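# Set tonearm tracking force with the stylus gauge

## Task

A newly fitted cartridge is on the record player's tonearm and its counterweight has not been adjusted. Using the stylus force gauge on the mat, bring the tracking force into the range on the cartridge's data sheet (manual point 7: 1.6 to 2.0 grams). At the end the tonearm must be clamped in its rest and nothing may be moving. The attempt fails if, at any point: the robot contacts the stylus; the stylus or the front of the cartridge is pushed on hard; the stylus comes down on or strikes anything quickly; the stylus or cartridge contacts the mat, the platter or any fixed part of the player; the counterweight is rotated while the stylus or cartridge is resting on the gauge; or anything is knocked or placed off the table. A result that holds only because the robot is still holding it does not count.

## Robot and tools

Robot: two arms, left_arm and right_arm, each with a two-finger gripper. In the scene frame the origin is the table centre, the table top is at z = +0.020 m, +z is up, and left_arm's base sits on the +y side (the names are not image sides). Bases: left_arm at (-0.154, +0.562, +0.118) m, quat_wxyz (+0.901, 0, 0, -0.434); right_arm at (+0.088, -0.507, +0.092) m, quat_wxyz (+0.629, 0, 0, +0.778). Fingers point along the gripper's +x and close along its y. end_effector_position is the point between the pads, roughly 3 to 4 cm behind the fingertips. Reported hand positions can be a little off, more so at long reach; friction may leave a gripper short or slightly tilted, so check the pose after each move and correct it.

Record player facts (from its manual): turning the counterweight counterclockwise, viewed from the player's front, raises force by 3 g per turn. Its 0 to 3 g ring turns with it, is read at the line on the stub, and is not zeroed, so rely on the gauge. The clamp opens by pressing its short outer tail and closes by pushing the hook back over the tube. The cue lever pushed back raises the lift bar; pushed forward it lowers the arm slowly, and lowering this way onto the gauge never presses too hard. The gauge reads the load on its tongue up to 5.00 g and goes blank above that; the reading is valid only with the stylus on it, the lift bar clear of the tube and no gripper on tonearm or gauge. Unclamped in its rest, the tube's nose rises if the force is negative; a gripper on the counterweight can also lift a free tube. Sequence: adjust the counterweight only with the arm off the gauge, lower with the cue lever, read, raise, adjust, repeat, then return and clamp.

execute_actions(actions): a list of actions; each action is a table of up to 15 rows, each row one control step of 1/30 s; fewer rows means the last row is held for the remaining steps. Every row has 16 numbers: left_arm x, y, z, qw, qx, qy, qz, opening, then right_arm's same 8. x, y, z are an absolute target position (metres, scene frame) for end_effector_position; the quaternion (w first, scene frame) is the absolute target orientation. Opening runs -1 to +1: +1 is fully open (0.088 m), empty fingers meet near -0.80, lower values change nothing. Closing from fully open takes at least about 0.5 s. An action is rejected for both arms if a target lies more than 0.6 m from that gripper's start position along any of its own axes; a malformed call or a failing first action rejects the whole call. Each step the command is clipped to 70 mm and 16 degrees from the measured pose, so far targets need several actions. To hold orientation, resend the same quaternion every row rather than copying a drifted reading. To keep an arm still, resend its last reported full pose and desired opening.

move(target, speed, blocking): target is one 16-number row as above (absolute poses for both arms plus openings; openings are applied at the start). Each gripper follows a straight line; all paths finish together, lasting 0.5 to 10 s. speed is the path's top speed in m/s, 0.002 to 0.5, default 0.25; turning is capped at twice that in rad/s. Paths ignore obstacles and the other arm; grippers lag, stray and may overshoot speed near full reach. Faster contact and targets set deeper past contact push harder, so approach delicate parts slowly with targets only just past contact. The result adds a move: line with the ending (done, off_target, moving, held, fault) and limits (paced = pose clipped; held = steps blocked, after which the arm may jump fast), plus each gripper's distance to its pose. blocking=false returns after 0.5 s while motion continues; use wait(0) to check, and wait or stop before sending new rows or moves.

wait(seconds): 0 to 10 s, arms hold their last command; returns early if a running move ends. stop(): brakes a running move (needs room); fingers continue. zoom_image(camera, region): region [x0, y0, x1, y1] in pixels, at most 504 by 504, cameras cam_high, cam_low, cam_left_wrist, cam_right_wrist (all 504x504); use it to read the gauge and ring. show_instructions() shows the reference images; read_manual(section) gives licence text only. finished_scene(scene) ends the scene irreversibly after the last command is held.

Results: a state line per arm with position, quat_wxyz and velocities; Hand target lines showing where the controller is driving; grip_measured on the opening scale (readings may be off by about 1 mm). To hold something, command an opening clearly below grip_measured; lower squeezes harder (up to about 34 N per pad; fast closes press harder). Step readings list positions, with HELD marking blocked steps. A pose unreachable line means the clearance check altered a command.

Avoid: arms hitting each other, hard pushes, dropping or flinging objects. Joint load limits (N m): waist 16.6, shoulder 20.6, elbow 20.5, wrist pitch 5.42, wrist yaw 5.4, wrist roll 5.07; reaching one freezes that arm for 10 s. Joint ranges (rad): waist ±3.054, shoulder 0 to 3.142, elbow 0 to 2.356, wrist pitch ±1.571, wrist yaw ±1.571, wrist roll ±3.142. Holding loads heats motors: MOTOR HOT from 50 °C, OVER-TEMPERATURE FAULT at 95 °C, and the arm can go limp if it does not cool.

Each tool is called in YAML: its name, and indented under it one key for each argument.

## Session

execute_actions:
  actions: []

Scene clock: 0.00 s.
left_arm: end_effector_position=(-0.1524, +0.3869, +0.1930) grip_measured=+0.853 end_effector_quat_wxyz=(-0.431, +0.486, -0.649, -0.398) end_effector_velocity=(+0.002, +0.002, -0.001) end_effector_angular_velocity=(+0.010, -0.022, -0.004) | right_arm: end_effector_position=(+0.2998, -0.1030, +0.2969) grip_measured=+0.857 end_effector_quat_wxyz=(-0.051, +0.579, +0.496, -0.645) end_effector_velocity=(-0.001, -0.002, +0.000) end_effector_angular_velocity=(+0.001, +0.005, +0.005)
Joint positions: left_arm=[-0.484  0.953  0.567 -0.924  0.211 -2.781  0.081] | right_arm=[-0.913  1.987  1.857 -1.056 -0.722 -2.823  0.081]
Joint velocities: left_arm=[-0.002 -0.002 -0.002 -0.007 -0.022  0.007 -0.   ] | right_arm=[-0.002 -0.002 -0.002 -0.007 -0.007 -0.007 -0.   ]
Motor temperatures (°C, as the motors report them): left_arm=[19 31 23 26 22 20] | right_arm=[19 33 27 23 23 19]
Heat: left arm: hottest shoulder 31 °C (+0.0 °C/min); right arm: hottest shoulder 33 °C (+0.0 °C/min).
Hand target (left_arm): -0.152, +0.387, +0.193; +0.430, -0.486, +0.649, +0.398
Hand target (right_arm): +0.300, -0.103, +0.297; -0.051, +0.579, +0.496, -0.645
camera_calibration (this result's frames):
cam_left_wrist: T_world_to_cam=[[0.978773, -0.180401, -0.0972528, 0.245428], [-0.0801092, -0.773543, 0.62866, 0.192905], [-0.18864, -0.607525, -0.771575, 0.43318], [0, 0, 0, 1]] pos_world=[-0.14305, 0.456664, 0.236828]
cam_right_wrist: T_world_to_cam=[[-0.529502, 0.496995, 0.687477, 0.0156272], [0.847828, 0.33734, 0.409133, -0.311679], [-0.0285765, 0.799499, -0.599988, 0.345797], [0, 0, 0, 1]] pos_world=[0.282407, -0.179089, 0.324249]

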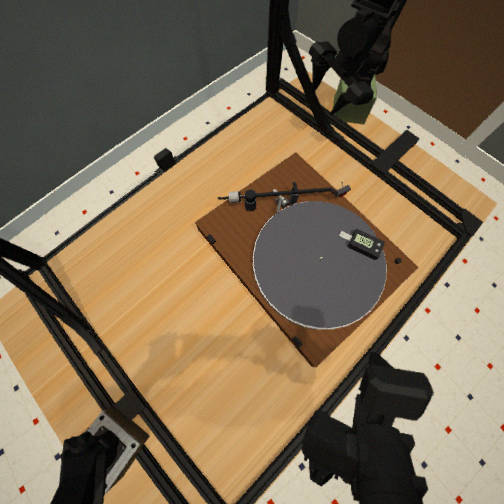

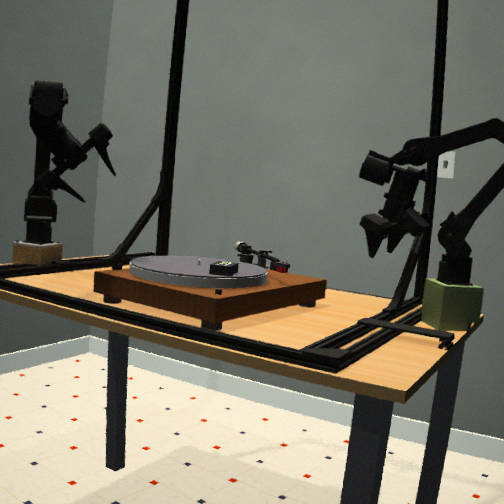

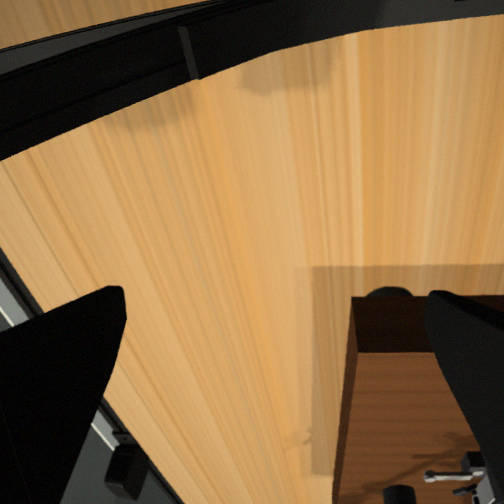

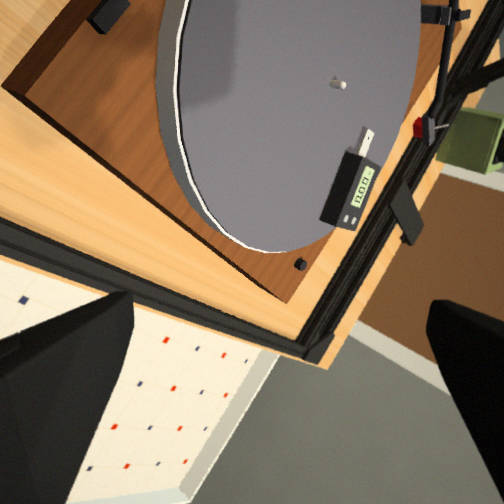

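move:
  target: [-0.08,0.27,0.25,0.696,0.123,0.696,-0.123,-1,0.0,-0.12,0.3,0.638,-0.638,-0.305,0.305,0.3]
  speed: 0.35

move:
  target: [-0.045,0.175,0.225,0.305,0.638,0.305,-0.638,-1,-0.175,-0.027,0.155,0.903,0,0,0.431,0.3]
  speed: 0.35

Scene clock: 18.20 s.
left_arm: end_effector_position=(-0.0815, +0.2725, +0.2474) grip_measured=-0.780 end_effector_quat_wxyz=(+0.694, +0.122, +0.700, -0.120) end_effector_velocity=(-0.003, +0.002, +0.001) end_effector_angular_velocity=(+0.015, +0.011, +0.005) | right_arm: end_effector_position=(+0.0015, -0.1233, +0.3021) grip_measured=+0.300 end_effector_quat_wxyz=(+0.640, -0.636, -0.302, +0.306) end_effector_velocity=(-0.004, +0.000, -0.001) end_effector_angular_velocity=(-0.006, -0.022, +0.015)
Joint positions: left_arm=[-0.425  1.677  1.361 -1.261  0.007 -0.978  0.001] | right_arm=[ 0.386  1.705  0.81   0.885  1.279 -1.553  0.054]
Joint velocities: left_arm=[-0.002  0.002  0.007 -0.022  0.007 -0.007 -0.   ] | right_arm=[ 0.007  0.012 -0.007  0.051 -0.007 -0.051 -0.   ]
Motor temperatures (°C, as the motors report them): left_arm=[19 30 25 25 22 20] | right_arm=[19 37 29 24 23 19]
Heat: left arm: hottest shoulder 30 °C (-3.3 °C/min); right arm: hottest shoulder 37 °C (+13.2 °C/min).
Hand target (left_arm): -0.081, +0.269, +0.249; +0.696, +0.123, +0.697, -0.123
Hand target (right_arm): -0.001, -0.122, +0.301; +0.639, -0.639, -0.303, +0.304
Off the commanded pose (left_arm): 0.004 m, 1 deg.
Off the commanded pose (right_arm): 0.004 m, 0 deg.
move: done
camera_calibration (this result's frames):
cam_left_wrist: T_world_to_cam=[[-0.308349, -0.95122, 0.0100707, 0.239255], [-0.883577, 0.290312, 0.367438, -0.214819], [-0.352438, 0.104401, -0.929993, 0.250866], [0, 0, 0, 1]] pos_world=[-0.0276197, 0.263758, 0.309827]
cam_right_wrist: T_world_to_cam=[[-0.00153434, 0.0200429, 0.999798, -0.289733], [0.513772, -0.857738, 0.0179835, -0.0827334], [0.857925, 0.513696, -0.00898144, 0.141471], [0, 0, 0, 1]] pos_world=[-0.0793101, -0.13783, 0.292433]

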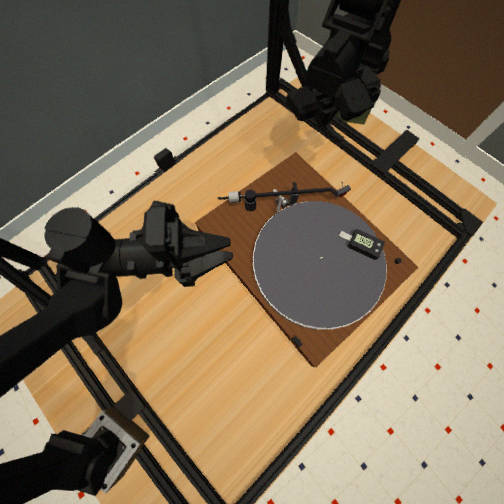

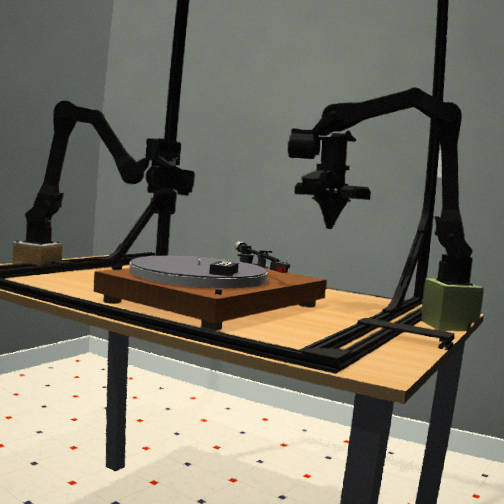

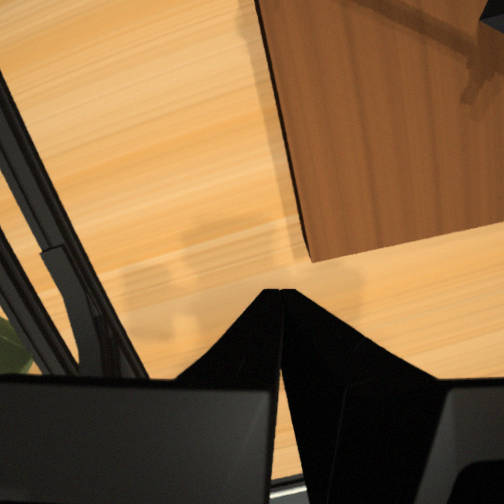

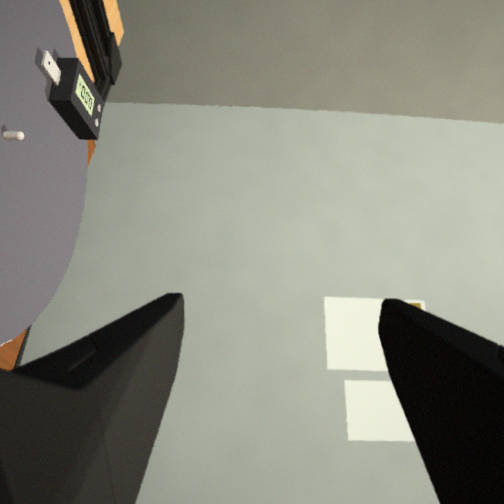

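Scene clock: 21.83 s.
left_arm: end_effector_position=(-0.0480, +0.1775, +0.2243) grip_measured=-0.780 end_effector_quat_wxyz=(+0.304, +0.637, +0.306, -0.639) end_effector_velocity=(-0.004, -0.000, +0.002) end_effector_angular_velocity=(+0.000, +0.008, -0.015) | right_arm: end_effector_position=(-0.1735, -0.0277, +0.1547) grip_measured=+0.300 end_effector_quat_wxyz=(+0.902, -0.002, -0.002, +0.431) end_effector_velocity=(-0.001, -0.001, -0.004) end_effector_angular_velocity=(-0.011, -0.003, -0.005)
Joint positions: left_arm=[-0.403  2.073  1.79  -1.29   0.004  0.949  0.001] | right_arm=[ 0.566  2.645  1.678  0.983  1.455 -0.021  0.054]
Joint velocities: left_arm=[-0.007 -0.002  0.002 -0.007  0.007  0.007 -0.   ] | right_arm=[ 0.002 -0.002  0.002 -0.066  0.007  0.051 -0.   ]
Motor temperatures (°C, as the motors report them): left_arm=[19 30 26 25 22 20] | right_arm=[19 38 30 25 23 19]
Heat: left arm: hottest shoulder 30 °C (-2.7 °C/min); right arm: hottest shoulder 38 °C (+13.7 °C/min).
Hand target (left_arm): -0.046, +0.175, +0.224; +0.305, +0.638, +0.305, -0.638
Hand target (right_arm): -0.175, -0.028, +0.154; +0.903, +0.000, -0.001, +0.431
Off the commanded pose (left_arm): 0.004 m, 0 deg.
Off the commanded pose (right_arm): 0.002 m, 0 deg.
move: done
camera_calibration (this result's frames):
cam_left_wrist: T_world_to_cam=[[-0.797028, 0.603742, 0.0155545, -0.141212], [0.568362, 0.741114, 0.357371, -0.157255], [0.204232, 0.293675, -0.933833, 0.245075], [0, 0, 0, 1]] pos_world=[-0.0732245, 0.129827, 0.287254]
cam_right_wrist: T_world_to_cam=[[0.785453, -0.618322, 0.0272108, 0.124749], [-0.190891, -0.283842, -0.939678, 0.133588], [0.588747, 0.732879, -0.340977, 0.251917], [0, 0, 0, 1]] pos_world=[-0.220799, -0.069572, 0.208033]

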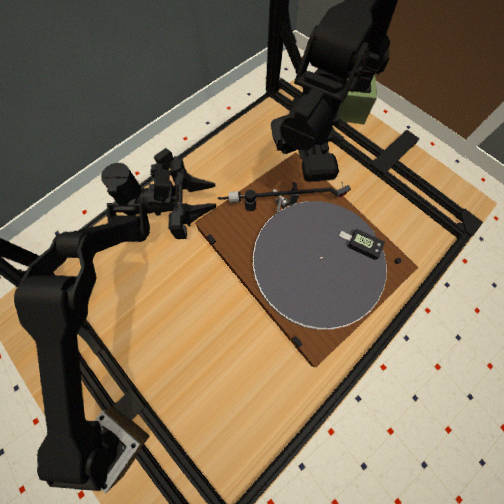

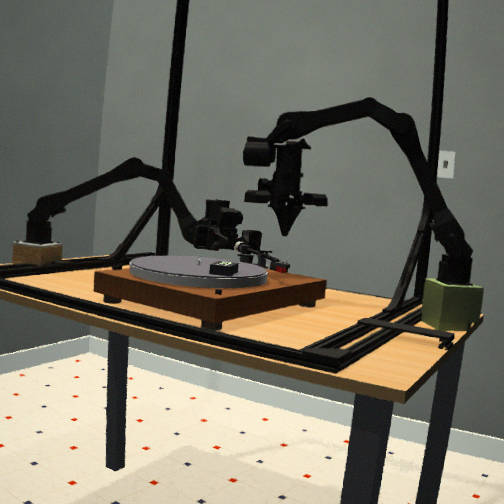

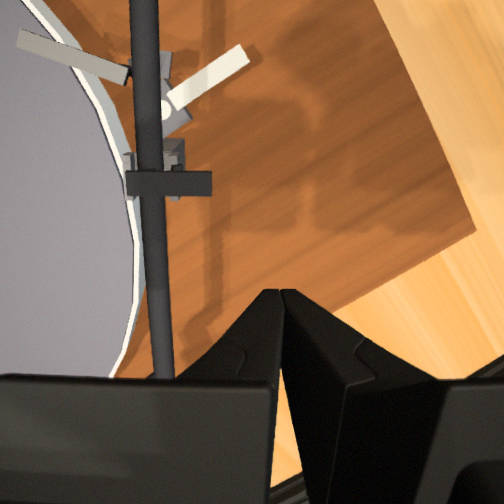

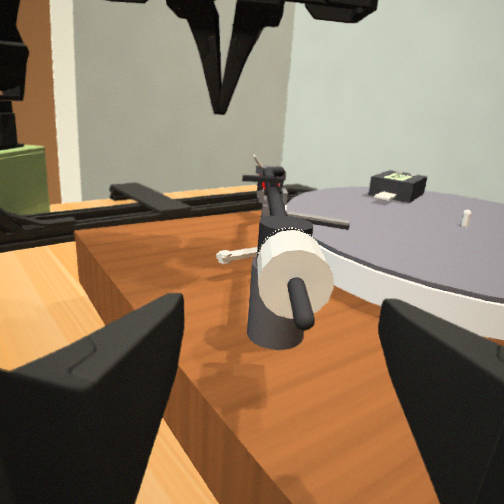

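move:
  target: [-0.049,0.145,0.2,0.305,0.638,0.305,-0.638,-1,-0.1435,-0.003,0.144,0.903,0,0,0.431,0.1]
  speed: 0.04

Scene clock: 29.47 s.
left_arm: end_effector_position=(-0.0498, +0.1489, +0.2004) grip_measured=-0.780 end_effector_quat_wxyz=(+0.303, +0.637, +0.307, -0.639) end_effector_velocity=(+0.001, -0.004, +0.002) end_effector_angular_velocity=(-0.015, -0.011, -0.010) | right_arm: end_effector_position=(-0.1450, -0.0027, +0.1554) grip_measured=+0.100 end_effector_quat_wxyz=(+0.903, +0.008, +0.002, +0.430) end_effector_velocity=(-0.001, +0.002, -0.000) end_effector_angular_velocity=(-0.002, -0.004, +0.020)
Joint positions: left_arm=[-0.425  2.2    1.892 -1.269  0.004  0.927  0.001] | right_arm=[ 0.491  2.645  1.678  0.989  1.385 -0.005  0.044]
Joint velocities: left_arm=[-0.002  0.002  0.012  0.007 -0.007  0.007  0.   ] | right_arm=[-0.002 -0.002 -0.007  0.007 -0.022 -0.007 -0.   ]
Motor temperatures (°C, as the motors report them): left_arm=[19 32 27 25 22 20] | right_arm=[19 41 30 25 23 19]
Heat: left arm: hottest shoulder 32 °C (+2.0 °C/min); right arm: hottest shoulder 41 °C (+16.3 °C/min).
Hand target (left_arm): -0.049, +0.145, +0.200; +0.305, +0.638, +0.305, -0.638
Hand target (right_arm): -0.143, -0.003, +0.144; +0.902, -0.000, +0.000, +0.431
Off the commanded pose (left_arm): 0.004 m, 0 deg.
Off the commanded pose (right_arm): 0.012 m, 1 deg.
move: off_target (right_arm)
camera_calibration (this result's frames):
cam_left_wrist: T_world_to_cam=[[-0.796787, 0.604002, 0.0176767, -0.125479], [0.568868, 0.739933, 0.359012, -0.126582], [0.203764, 0.296111, -0.933166, 0.231012], [0, 0, 0, 1]] pos_world=[-0.0750435, 0.101047, 0.263235]
cam_right_wrist: T_world_to_cam=[[0.783125, -0.621838, 0.00576135, 0.120894], [-0.206448, -0.268712, -0.940836, 0.14479], [0.586596, 0.735603, -0.338812, 0.21642], [0, 0, 0, 1]] pos_world=[-0.191734, -0.0451158, 0.208853]

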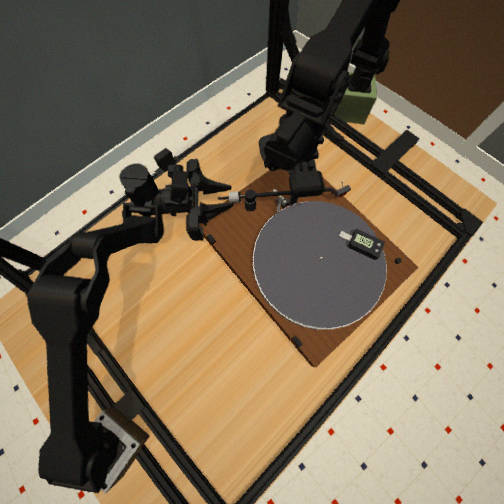

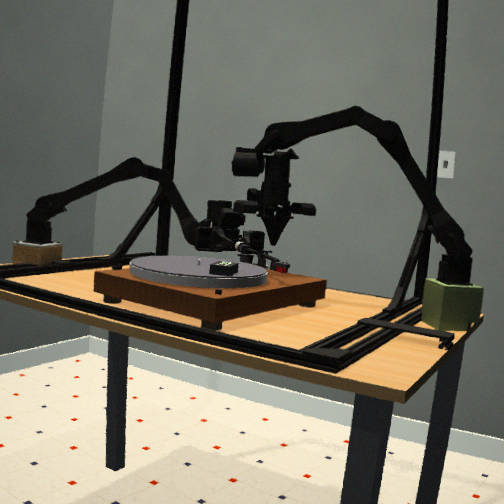

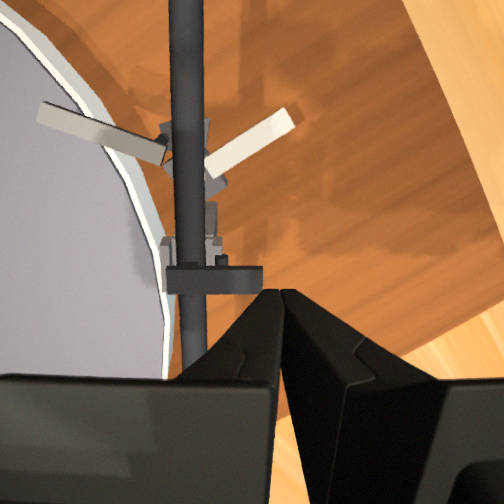

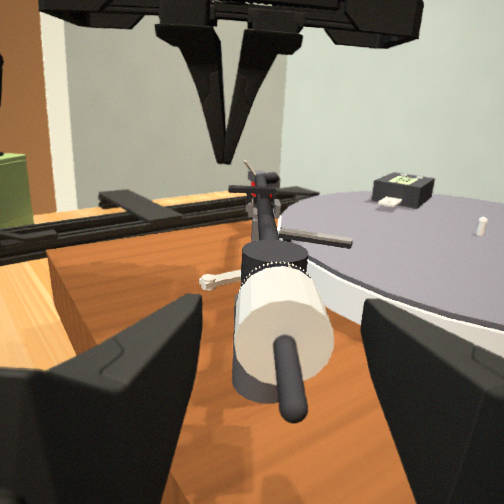

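move:
  target: [-0.049,0.145,0.172,0.305,0.638,0.305,-0.638,-1,-0.1435,-0.003,0.136,0.903,0,0,0.431,0.1]
  speed: 0.012

Scene clock: 60.57 s.
left_arm: end_effector_position=(-0.0487, +0.1446, +0.1838) grip_measured=-0.780 end_effector_quat_wxyz=(+0.310, +0.635, +0.300, -0.641) end_effector_velocity=(-0.005, +0.002, +0.001) end_effector_angular_velocity=(+0.005, +0.009, -0.015) | right_arm: end_effector_position=(-0.1444, -0.0034, +0.1459) grip_measured=+0.100 end_effector_quat_wxyz=(+0.903, +0.006, +0.001, +0.430) end_effector_velocity=(-0.002, +0.003, -0.001) end_effector_angular_velocity=(-0.001, +0.001, +0.020)
Joint positions: left_arm=[-0.425  2.206  1.837 -1.186  0.004  0.927  0.001] | right_arm=[ 0.491  2.666  1.678  1.005  1.385 -0.005  0.044]
Joint velocities: left_arm=[-0.007 -0.007 -0.007 -0.007  0.007  0.007  0.   ] | right_arm=[-0.002  0.002  0.002 -0.007 -0.022  0.007 -0.   ]
Motor temperatures (°C, as the motors report them): left_arm=[19 36 29 25 22 20] | right_arm=[19 45 30 28 23 19]
Heat: left arm: hottest shoulder 36 °C (+5.0 °C/min); right arm: hottest shoulder 45 °C (+11.1 °C/min).
Hand target (left_arm): -0.049, +0.145, +0.172; +0.305, +0.638, +0.305, -0.638
Hand target (right_arm): -0.143, -0.003, +0.136; +0.902, -0.000, +0.000, +0.431
Off the commanded pose (left_arm): 0.012 m, 1 deg.
Off the commanded pose (right_arm): 0.010 m, 1 deg.
move: off_target (left_arm, right_arm)
camera_calibration (this result's frames):
cam_left_wrist: T_world_to_cam=[[-0.796836, 0.604194, 0.0012812, -0.118746], [0.567048, 0.74711, 0.346819, -0.116956], [0.208589, 0.277084, -0.937931, 0.220437], [0, 0, 0, 1]] pos_world=[-0.0742824, 0.0980454, 0.24747]
cam_right_wrist: T_world_to_cam=[[0.783337, -0.621507, 0.010618, 0.119366], [-0.203372, -0.272394, -0.940447, 0.136174], [0.587387, 0.734527, -0.339774, 0.213637], [0, 0, 0, 1]] pos_world=[-0.191297, -0.0456425, 0.199385]

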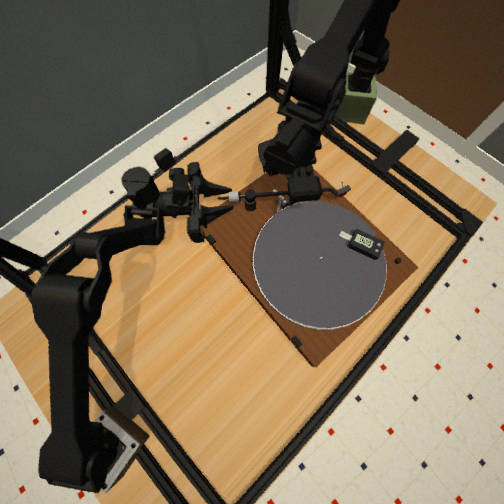

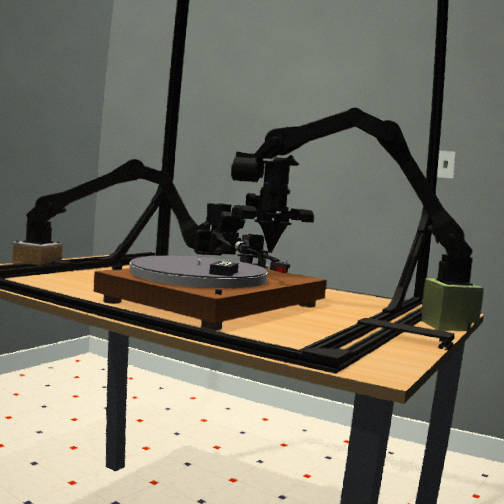

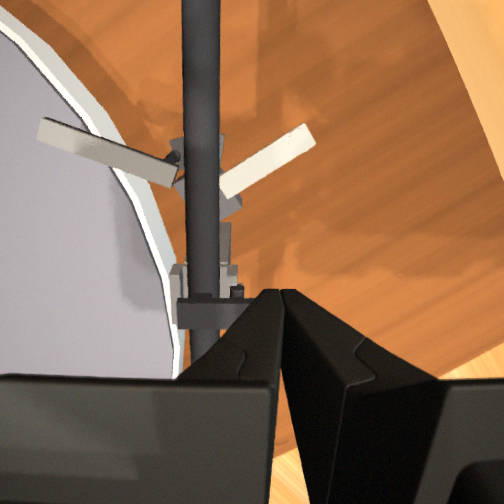

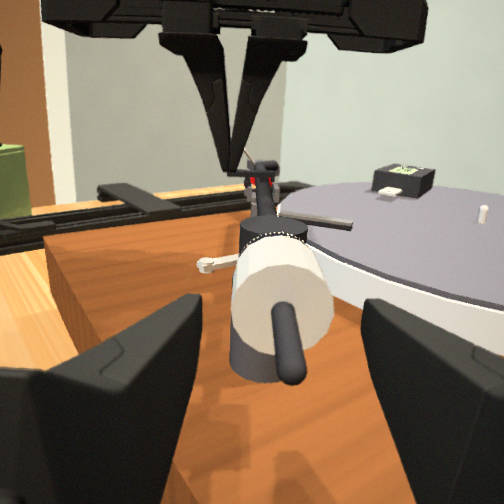

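Stuck; shift outward.

move:
  target: [-0.054,0.150,0.194,0.305,0.638,0.305,-0.638,-1,-0.136,0.007,0.138,0.903,0,0,0.431,0.0]
  speed: 0.03

move:
  target: [-0.053,0.151,0.170,0.305,0.638,0.305,-0.638,-1,-0.136,0.007,0.138,0.903,0,0,0.431,0.0]
  speed: 0.012

Scene clock: 66.80 s.
left_arm: end_effector_position=(-0.0542, +0.1523, +0.1857) grip_measured=-0.780 end_effector_quat_wxyz=(+0.297, +0.638, +0.313, -0.638) end_effector_velocity=(+0.001, +0.006, +0.000) end_effector_angular_velocity=(+0.023, -0.002, +0.010) | right_arm: end_effector_position=(-0.1364, +0.0054, +0.1468) grip_measured=+0.000 end_effector_quat_wxyz=(+0.903, +0.005, +0.001, +0.430) end_effector_velocity=(+0.001, +0.001, -0.005) end_effector_angular_velocity=(-0.018, -0.017, +0.005)
Joint positions: left_arm=[-0.433  2.203  1.839 -1.229  0.003  0.919  0.001] | right_arm=[ 0.468  2.669  1.688  0.996  1.361 -0.004  0.039]
Joint velocities: left_arm=[ 0.002 -0.002 -0.002 -0.022 -0.007 -0.007 -0.   ] | right_arm=[-0.002  0.007 -0.002 -0.007 -0.007 -0.007 -0.   ]
Motor temperatures (°C, as the motors report them): left_arm=[19 36 28 26 22 20] | right_arm=[19 46 30 28 23 19]
Heat: left arm: hottest shoulder 36 °C (+6.0 °C/min); right arm: hottest shoulder 46 °C (+11.0 °C/min).
Hand target (left_arm): -0.054, +0.150, +0.194; +0.305, +0.638, +0.305, -0.638
Hand target (right_arm): -0.136, +0.007, +0.138; +0.902, +0.000, +0.000, +0.431
Off the commanded pose (left_arm): 0.009 m, 1 deg.
Off the commanded pose (right_arm): 0.009 m, 1 deg.
move: off_target (left_arm, right_arm)
camera_calibration (this result's frames):
cam_left_wrist: T_world_to_cam=[[-0.796473, 0.603918, 0.0302221, -0.133089], [0.570329, 0.733689, 0.369358, -0.122227], [0.200888, 0.31142, -0.928796, 0.213883], [0, 0, 0, 1]] pos_world=[-0.0792588, 0.103444, 0.247821]
cam_right_wrist: T_world_to_cam=[[0.783567, -0.621208, 0.0110593, 0.11847], [-0.202824, -0.272577, -0.940513, 0.141098], [0.587269, 0.734712, -0.339579, 0.202693], [0, 0, 0, 1]] pos_world=[-0.183246, -0.0368664, 0.200225]

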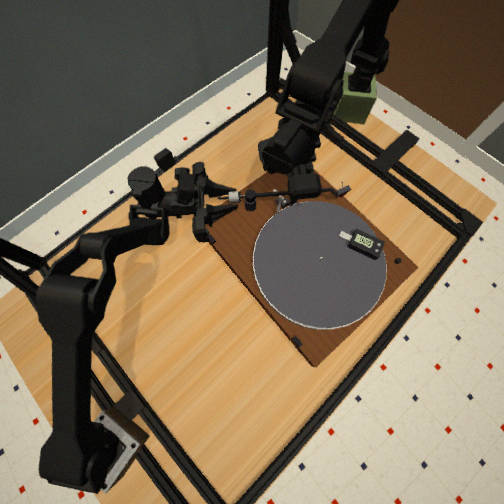

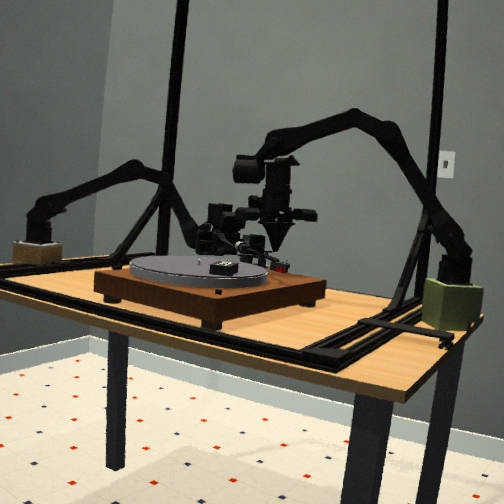

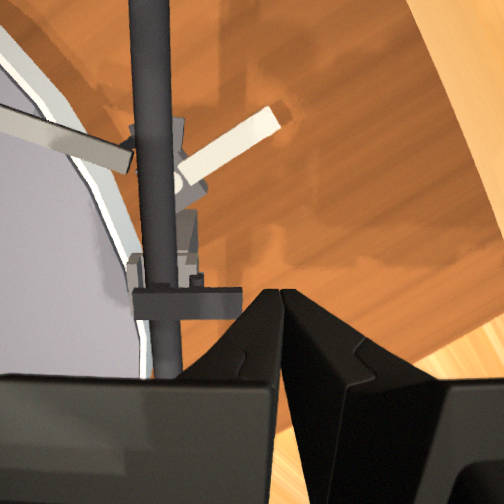

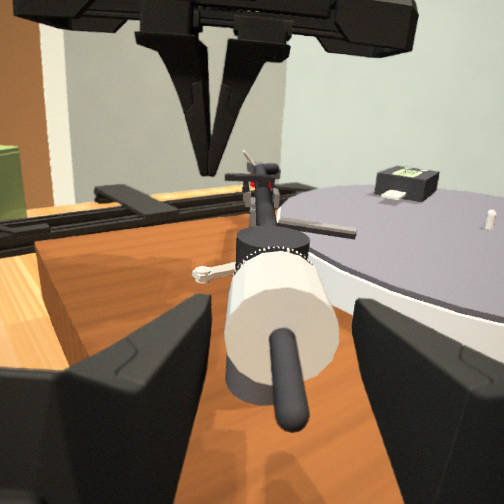

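Scene clock: 68.33 s.
left_arm: end_effector_position=(-0.0555, +0.1495, +0.1718) grip_measured=-0.780 end_effector_quat_wxyz=(+0.303, +0.637, +0.304, -0.641) end_effector_velocity=(-0.003, +0.004, -0.002) end_effector_angular_velocity=(+0.015, +0.011, +0.005) | right_arm: end_effector_position=(-0.1365, +0.0055, +0.1464) grip_measured=+0.000 end_effector_quat_wxyz=(+0.903, +0.005, +0.001, +0.430) end_effector_velocity=(+0.002, -0.000, -0.000) end_effector_angular_velocity=(-0.010, -0.010, -0.010)
Joint positions: left_arm=[-0.437  2.203  1.783 -1.152  0.006  0.919  0.001] | right_arm=[ 0.468  2.669  1.688  0.996  1.361 -0.004  0.039]
Joint velocities: left_arm=[-0.002 -0.002 -0.012 -0.007  0.007 -0.007  0.   ] | right_arm=[-0.002 -0.002 -0.002 -0.007  0.007 -0.007  0.   ]
Motor temperatures (°C, as the motors report them): left_arm=[19 36 28 26 22 20] | right_arm=[19 46 30 28 23 19]
Heat: left arm: hottest shoulder 36 °C (+6.1 °C/min); right arm: hottest shoulder 46 °C (+10.1 °C/min).
Hand target (left_arm): -0.053, +0.151, +0.170; +0.305, +0.638, +0.305, -0.638
Hand target (right_arm): -0.136, +0.007, +0.138; +0.902, -0.000, -0.000, +0.431
Off the commanded pose (left_arm): 0.003 m, 0 deg.
Off the commanded pose (right_arm): 0.009 m, 1 deg.
move: off_target (right_arm)
camera_calibration (this result's frames):
cam_left_wrist: T_world_to_cam=[[-0.794241, 0.607408, 0.0153798, -0.129852], [0.572131, 0.739111, 0.3555, -0.112567], [0.204566, 0.291152, -0.93455, 0.206312], [0, 0, 0, 1]] pos_world=[-0.0809348, 0.102005, 0.234823]
cam_right_wrist: T_world_to_cam=[[0.783799, -0.620903, 0.0118048, 0.118478], [-0.202265, -0.27321, -0.94045, 0.140866], [0.587153, 0.734736, -0.339728, 0.202582], [0, 0, 0, 1]] pos_world=[-0.183318, -0.0367949, 0.199902]

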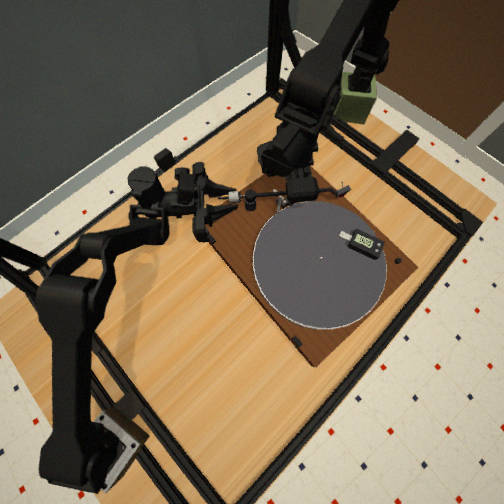

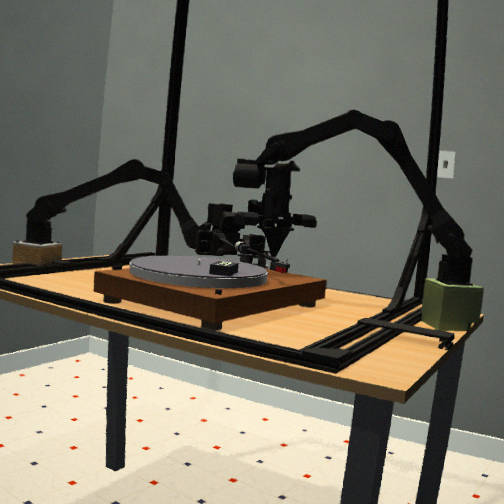

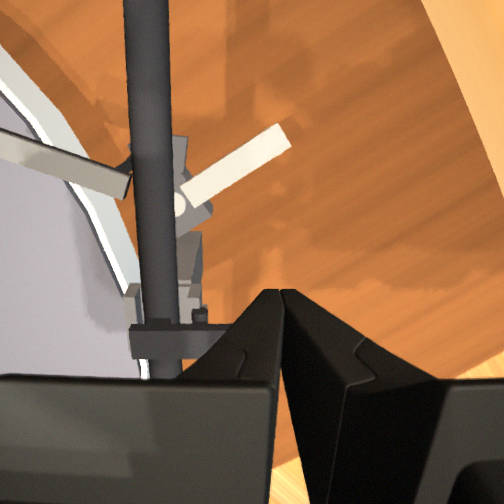

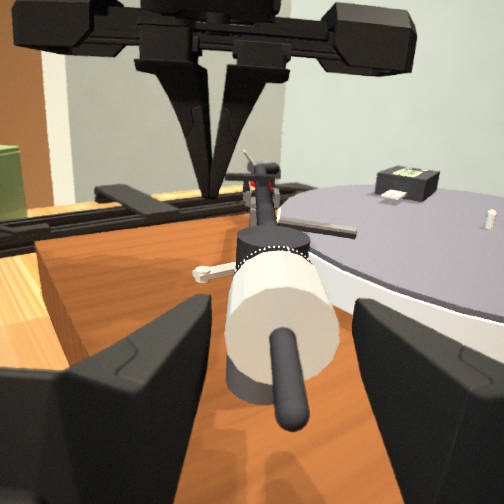

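Missed; go between.

move:
  target: [-0.054,0.150,0.205,0.305,0.638,0.305,-0.638,-1,-0.136,0.007,0.138,0.818,-0.382,-0.182,0.391,0.0]
  speed: 0.15

move:
  target: [-0.049,0.1485,0.192,0.305,0.638,0.305,-0.638,-1,-0.136,0.007,0.138,0.818,-0.382,-0.182,0.391,0.0]
  speed: 0.02

move:
  target: [-0.050,0.1495,0.170,0.305,0.638,0.305,-0.638,-1,-0.136,0.007,0.138,0.818,-0.382,-0.182,0.391,0.0]
  speed: 0.012

Scene clock: 78.20 s.
left_arm: end_effector_position=(-0.0564, +0.1530, +0.1941) grip_measured=-0.780 end_effector_quat_wxyz=(+0.293, +0.639, +0.315, -0.638) end_effector_velocity=(+0.001, +0.005, +0.002) end_effector_angular_velocity=(+0.022, -0.017, -0.010) | right_arm: end_effector_position=(-0.1388, +0.0066, +0.1455) grip_measured=+0.000 end_effector_quat_wxyz=(+0.819, -0.373, -0.181, +0.396) end_effector_velocity=(+0.003, -0.001, +0.001) end_effector_angular_velocity=(-0.019, -0.029, -0.010)
Joint positions: left_arm=[-0.437  2.202  1.871 -1.27   0.006  0.919  0.001] | right_arm=[ 0.469  2.671  1.692  0.981  1.351 -0.857  0.039]
Joint velocities: left_arm=[-0.002 -0.002  0.002 -0.022 -0.022  0.007 -0.   ] | right_arm=[-0.002 -0.002 -0.007  0.022  0.007 -0.051 -0.   ]
Motor temperatures (°C, as the motors report them): left_arm=[19 38 28 26 22 20] | right_arm=[19 48 31 28 23 19]
Heat: left arm: hottest shoulder 38 °C (+8.1 °C/min); right arm: hottest shoulder 48 °C (+11.1 °C/min).
Hand target (left_arm): -0.054, +0.150, +0.205; +0.305, +0.638, +0.305, -0.638
Hand target (right_arm): -0.136, +0.007, +0.138; +0.817, -0.382, -0.182, +0.391
Off the commanded pose (left_arm): 0.012 m, 2 deg.
Off the commanded pose (right_arm): 0.008 m, 1 deg.
move: off_target (left_arm)
camera_calibration (this result's frames):
cam_left_wrist: T_world_to_cam=[[-0.794057, 0.606644, 0.0381742, -0.137257], [0.574633, 0.728715, 0.372521, -0.124162], [0.198169, 0.317739, -0.927238, 0.2205], [0, 0, 0, 1]] pos_world=[-0.0813387, 0.103684, 0.255948]
cam_right_wrist: T_world_to_cam=[[0.508917, -0.388621, 0.7681, -0.0287057], [0.355424, -0.717819, -0.598673, 0.170409], [0.784014, 0.577676, -0.227186, 0.214837], [0, 0, 0, 1]] pos_world=[-0.214394, -0.0129388, 0.172876]

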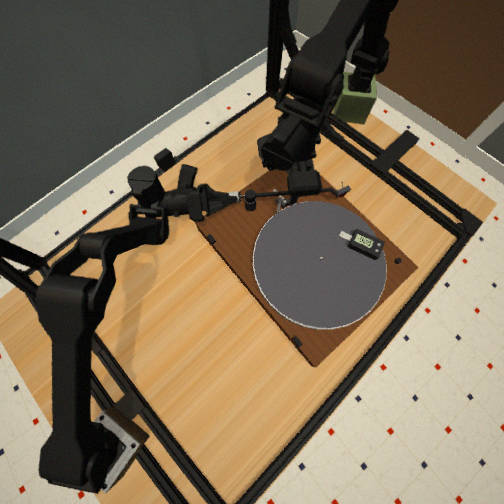

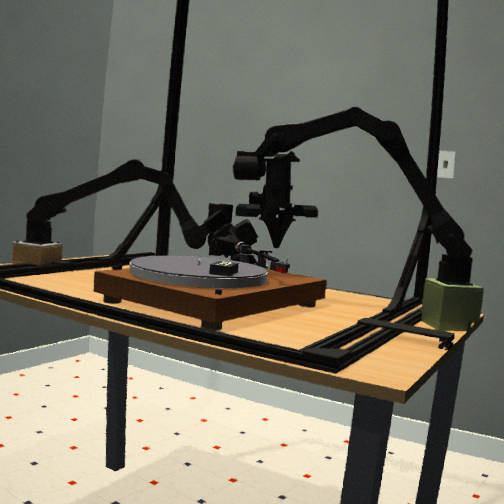

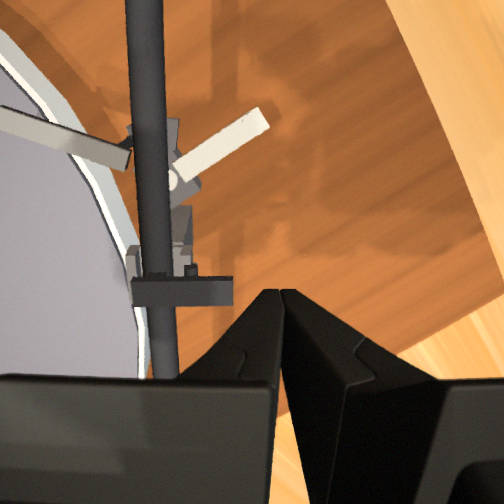

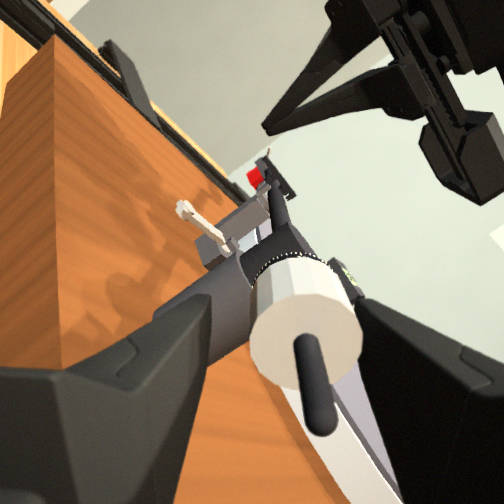

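Scene clock: 79.20 s.
left_arm: end_effector_position=(-0.0505, +0.1463, +0.1939) grip_measured=-0.780 end_effector_quat_wxyz=(+0.307, +0.636, +0.303, -0.640) end_effector_velocity=(-0.000, +0.000, -0.001) end_effector_angular_velocity=(-0.004, +0.007, +0.010) | right_arm: end_effector_position=(-0.1387, +0.0065, +0.1459) grip_measured=+0.000 end_effector_quat_wxyz=(+0.819, -0.373, -0.181, +0.395) end_effector_velocity=(-0.002, -0.000, -0.002) end_effector_angular_velocity=(-0.031, -0.031, +0.010)
Joint positions: left_arm=[-0.428  2.202  1.87  -1.234  0.005  0.924  0.001] | right_arm=[ 0.469  2.671  1.692  0.984  1.352 -0.861  0.039]
Joint velocities: left_arm=[ 0.002 -0.002 -0.007  0.007  0.007 -0.007 -0.   ] | right_arm=[ 0.002 -0.002 -0.002 -0.022 -0.007 -0.022 -0.   ]
Motor temperatures (°C, as the motors report them): left_arm=[19 38 28 26 22 20] | right_arm=[19 48 31 28 23 19]
Heat: left arm: hottest shoulder 38 °C (+8.1 °C/min); right arm: hottest shoulder 48 °C (+10.1 °C/min).
Hand target (left_arm): -0.049, +0.148, +0.192; +0.305, +0.638, +0.305, -0.638
Hand target (right_arm): -0.136, +0.007, +0.138; +0.818, -0.382, -0.182, +0.391
Off the commanded pose (left_arm): 0.003 m, 0 deg.
Off the commanded pose (right_arm): 0.008 m, 1 deg.
move: done
camera_calibration (this result's frames):
cam_left_wrist: T_world_to_cam=[[-0.797039, 0.603848, 0.00976986, -0.122759], [0.568019, 0.744056, 0.351759, -0.121134], [0.20514, 0.285916, -0.936039, 0.227997], [0, 0, 0, 1]] pos_world=[-0.0758083, 0.09907, 0.257223]
cam_right_wrist: T_world_to_cam=[[0.507423, -0.389021, 0.768885, -0.0293855], [0.355415, -0.71837, -0.598017, 0.170467], [0.784985, 0.576721, -0.226253, 0.214886], [0, 0, 0, 1]] pos_world=[-0.214358, -0.0129031, 0.173155]

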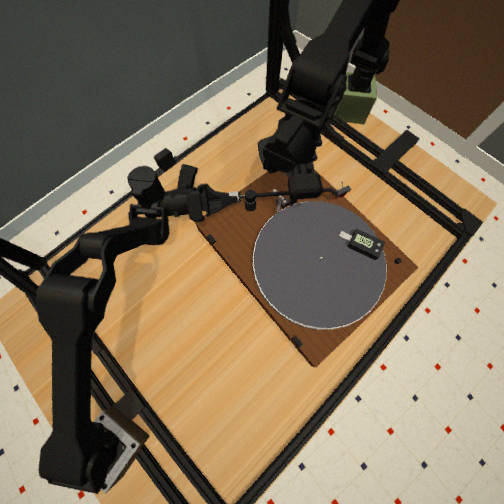

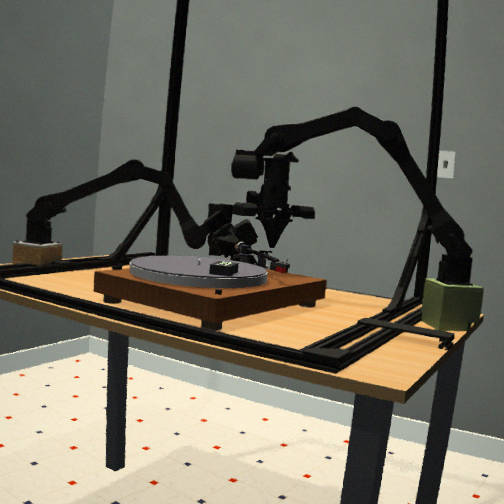

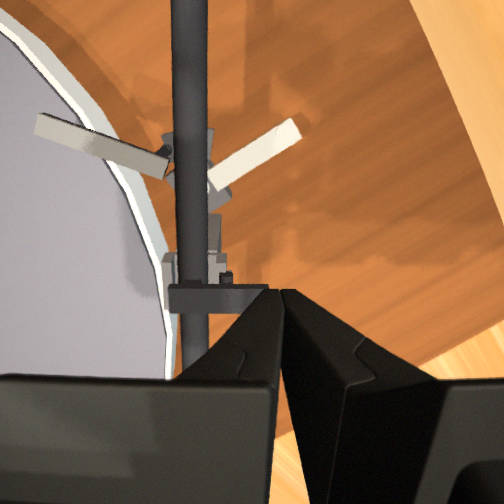

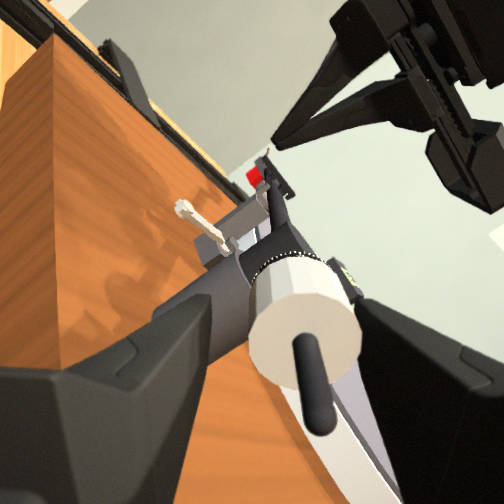

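Scene clock: 81.47 s.
left_arm: end_effector_position=(-0.0511, +0.1469, +0.1762) grip_measured=-0.780 end_effector_quat_wxyz=(+0.310, +0.635, +0.300, -0.641) end_effector_velocity=(-0.003, +0.002, -0.002) end_effector_angular_velocity=(+0.014, -0.004, +0.015) | right_arm: end_effector_position=(-0.1387, +0.0065, +0.1457) grip_measured=+0.000 end_effector_quat_wxyz=(+0.819, -0.373, -0.181, +0.395) end_effector_velocity=(+0.001, +0.001, +0.001) end_effector_angular_velocity=(+0.001, -0.001, +0.005)
Joint positions: left_arm=[-0.428  2.198  1.794 -1.15   0.006  0.924  0.001] | right_arm=[ 0.469  2.671  1.692  0.985  1.352 -0.861  0.039]
Joint velocities: left_arm=[-0.007  0.002 -0.002 -0.007 -0.007 -0.022 -0.   ] | right_arm=[-0.002 -0.002 -0.002  0.007 -0.007 -0.007 -0.   ]
Motor temperatures (°C, as the motors report them): left_arm=[19 39 27 26 22 20] | right_arm=[19 48 31 28 23 19]
Heat: left arm: hottest shoulder 39 °C (+9.1 °C/min); right arm: hottest shoulder 48 °C (+10.1 °C/min).
Hand target (left_arm): -0.050, +0.150, +0.170; +0.305, +0.638, +0.305, -0.638
Hand target (right_arm): -0.136, +0.007, +0.138; +0.818, -0.382, -0.182, +0.391
Off the commanded pose (left_arm): 0.007 m, 1 deg.
Off the commanded pose (right_arm): 0.008 m, 1 deg.
move: done
camera_calibration (this result's frames):
cam_left_wrist: T_world_to_cam=[[-0.796588, 0.60452, 0.00168167, -0.122057], [0.567816, 0.747264, 0.345227, -0.114404], [0.20744, 0.275959, -0.938518, 0.213412], [0, 0, 0, 1]] pos_world=[-0.0765388, 0.100384, 0.239991]
cam_right_wrist: T_world_to_cam=[[0.507193, -0.388839, 0.769129, -0.0293423], [0.355593, -0.718512, -0.597741, 0.170341], [0.785053, 0.576667, -0.226156, 0.214845], [0, 0, 0, 1]] pos_world=[-0.214354, -0.0129115, 0.172976]

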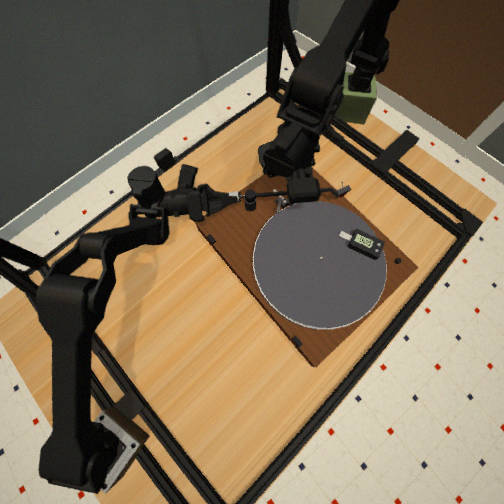

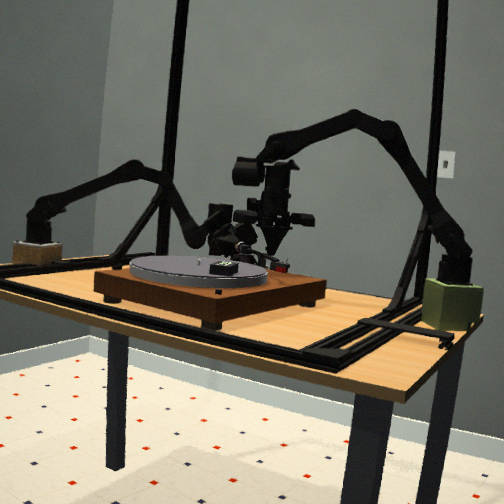

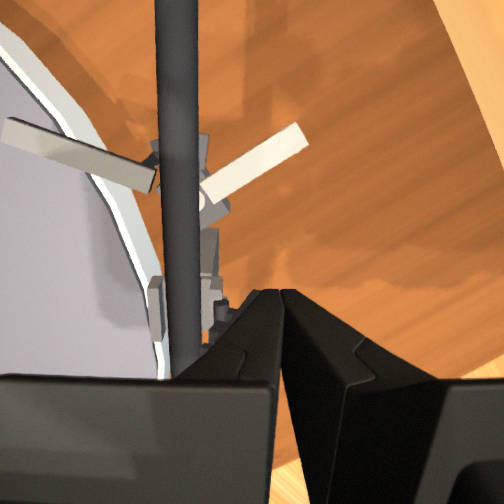

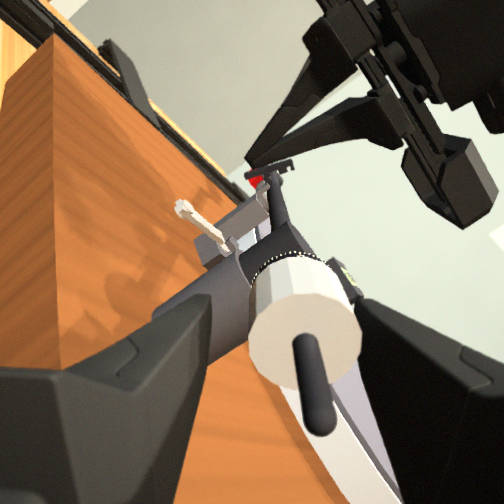

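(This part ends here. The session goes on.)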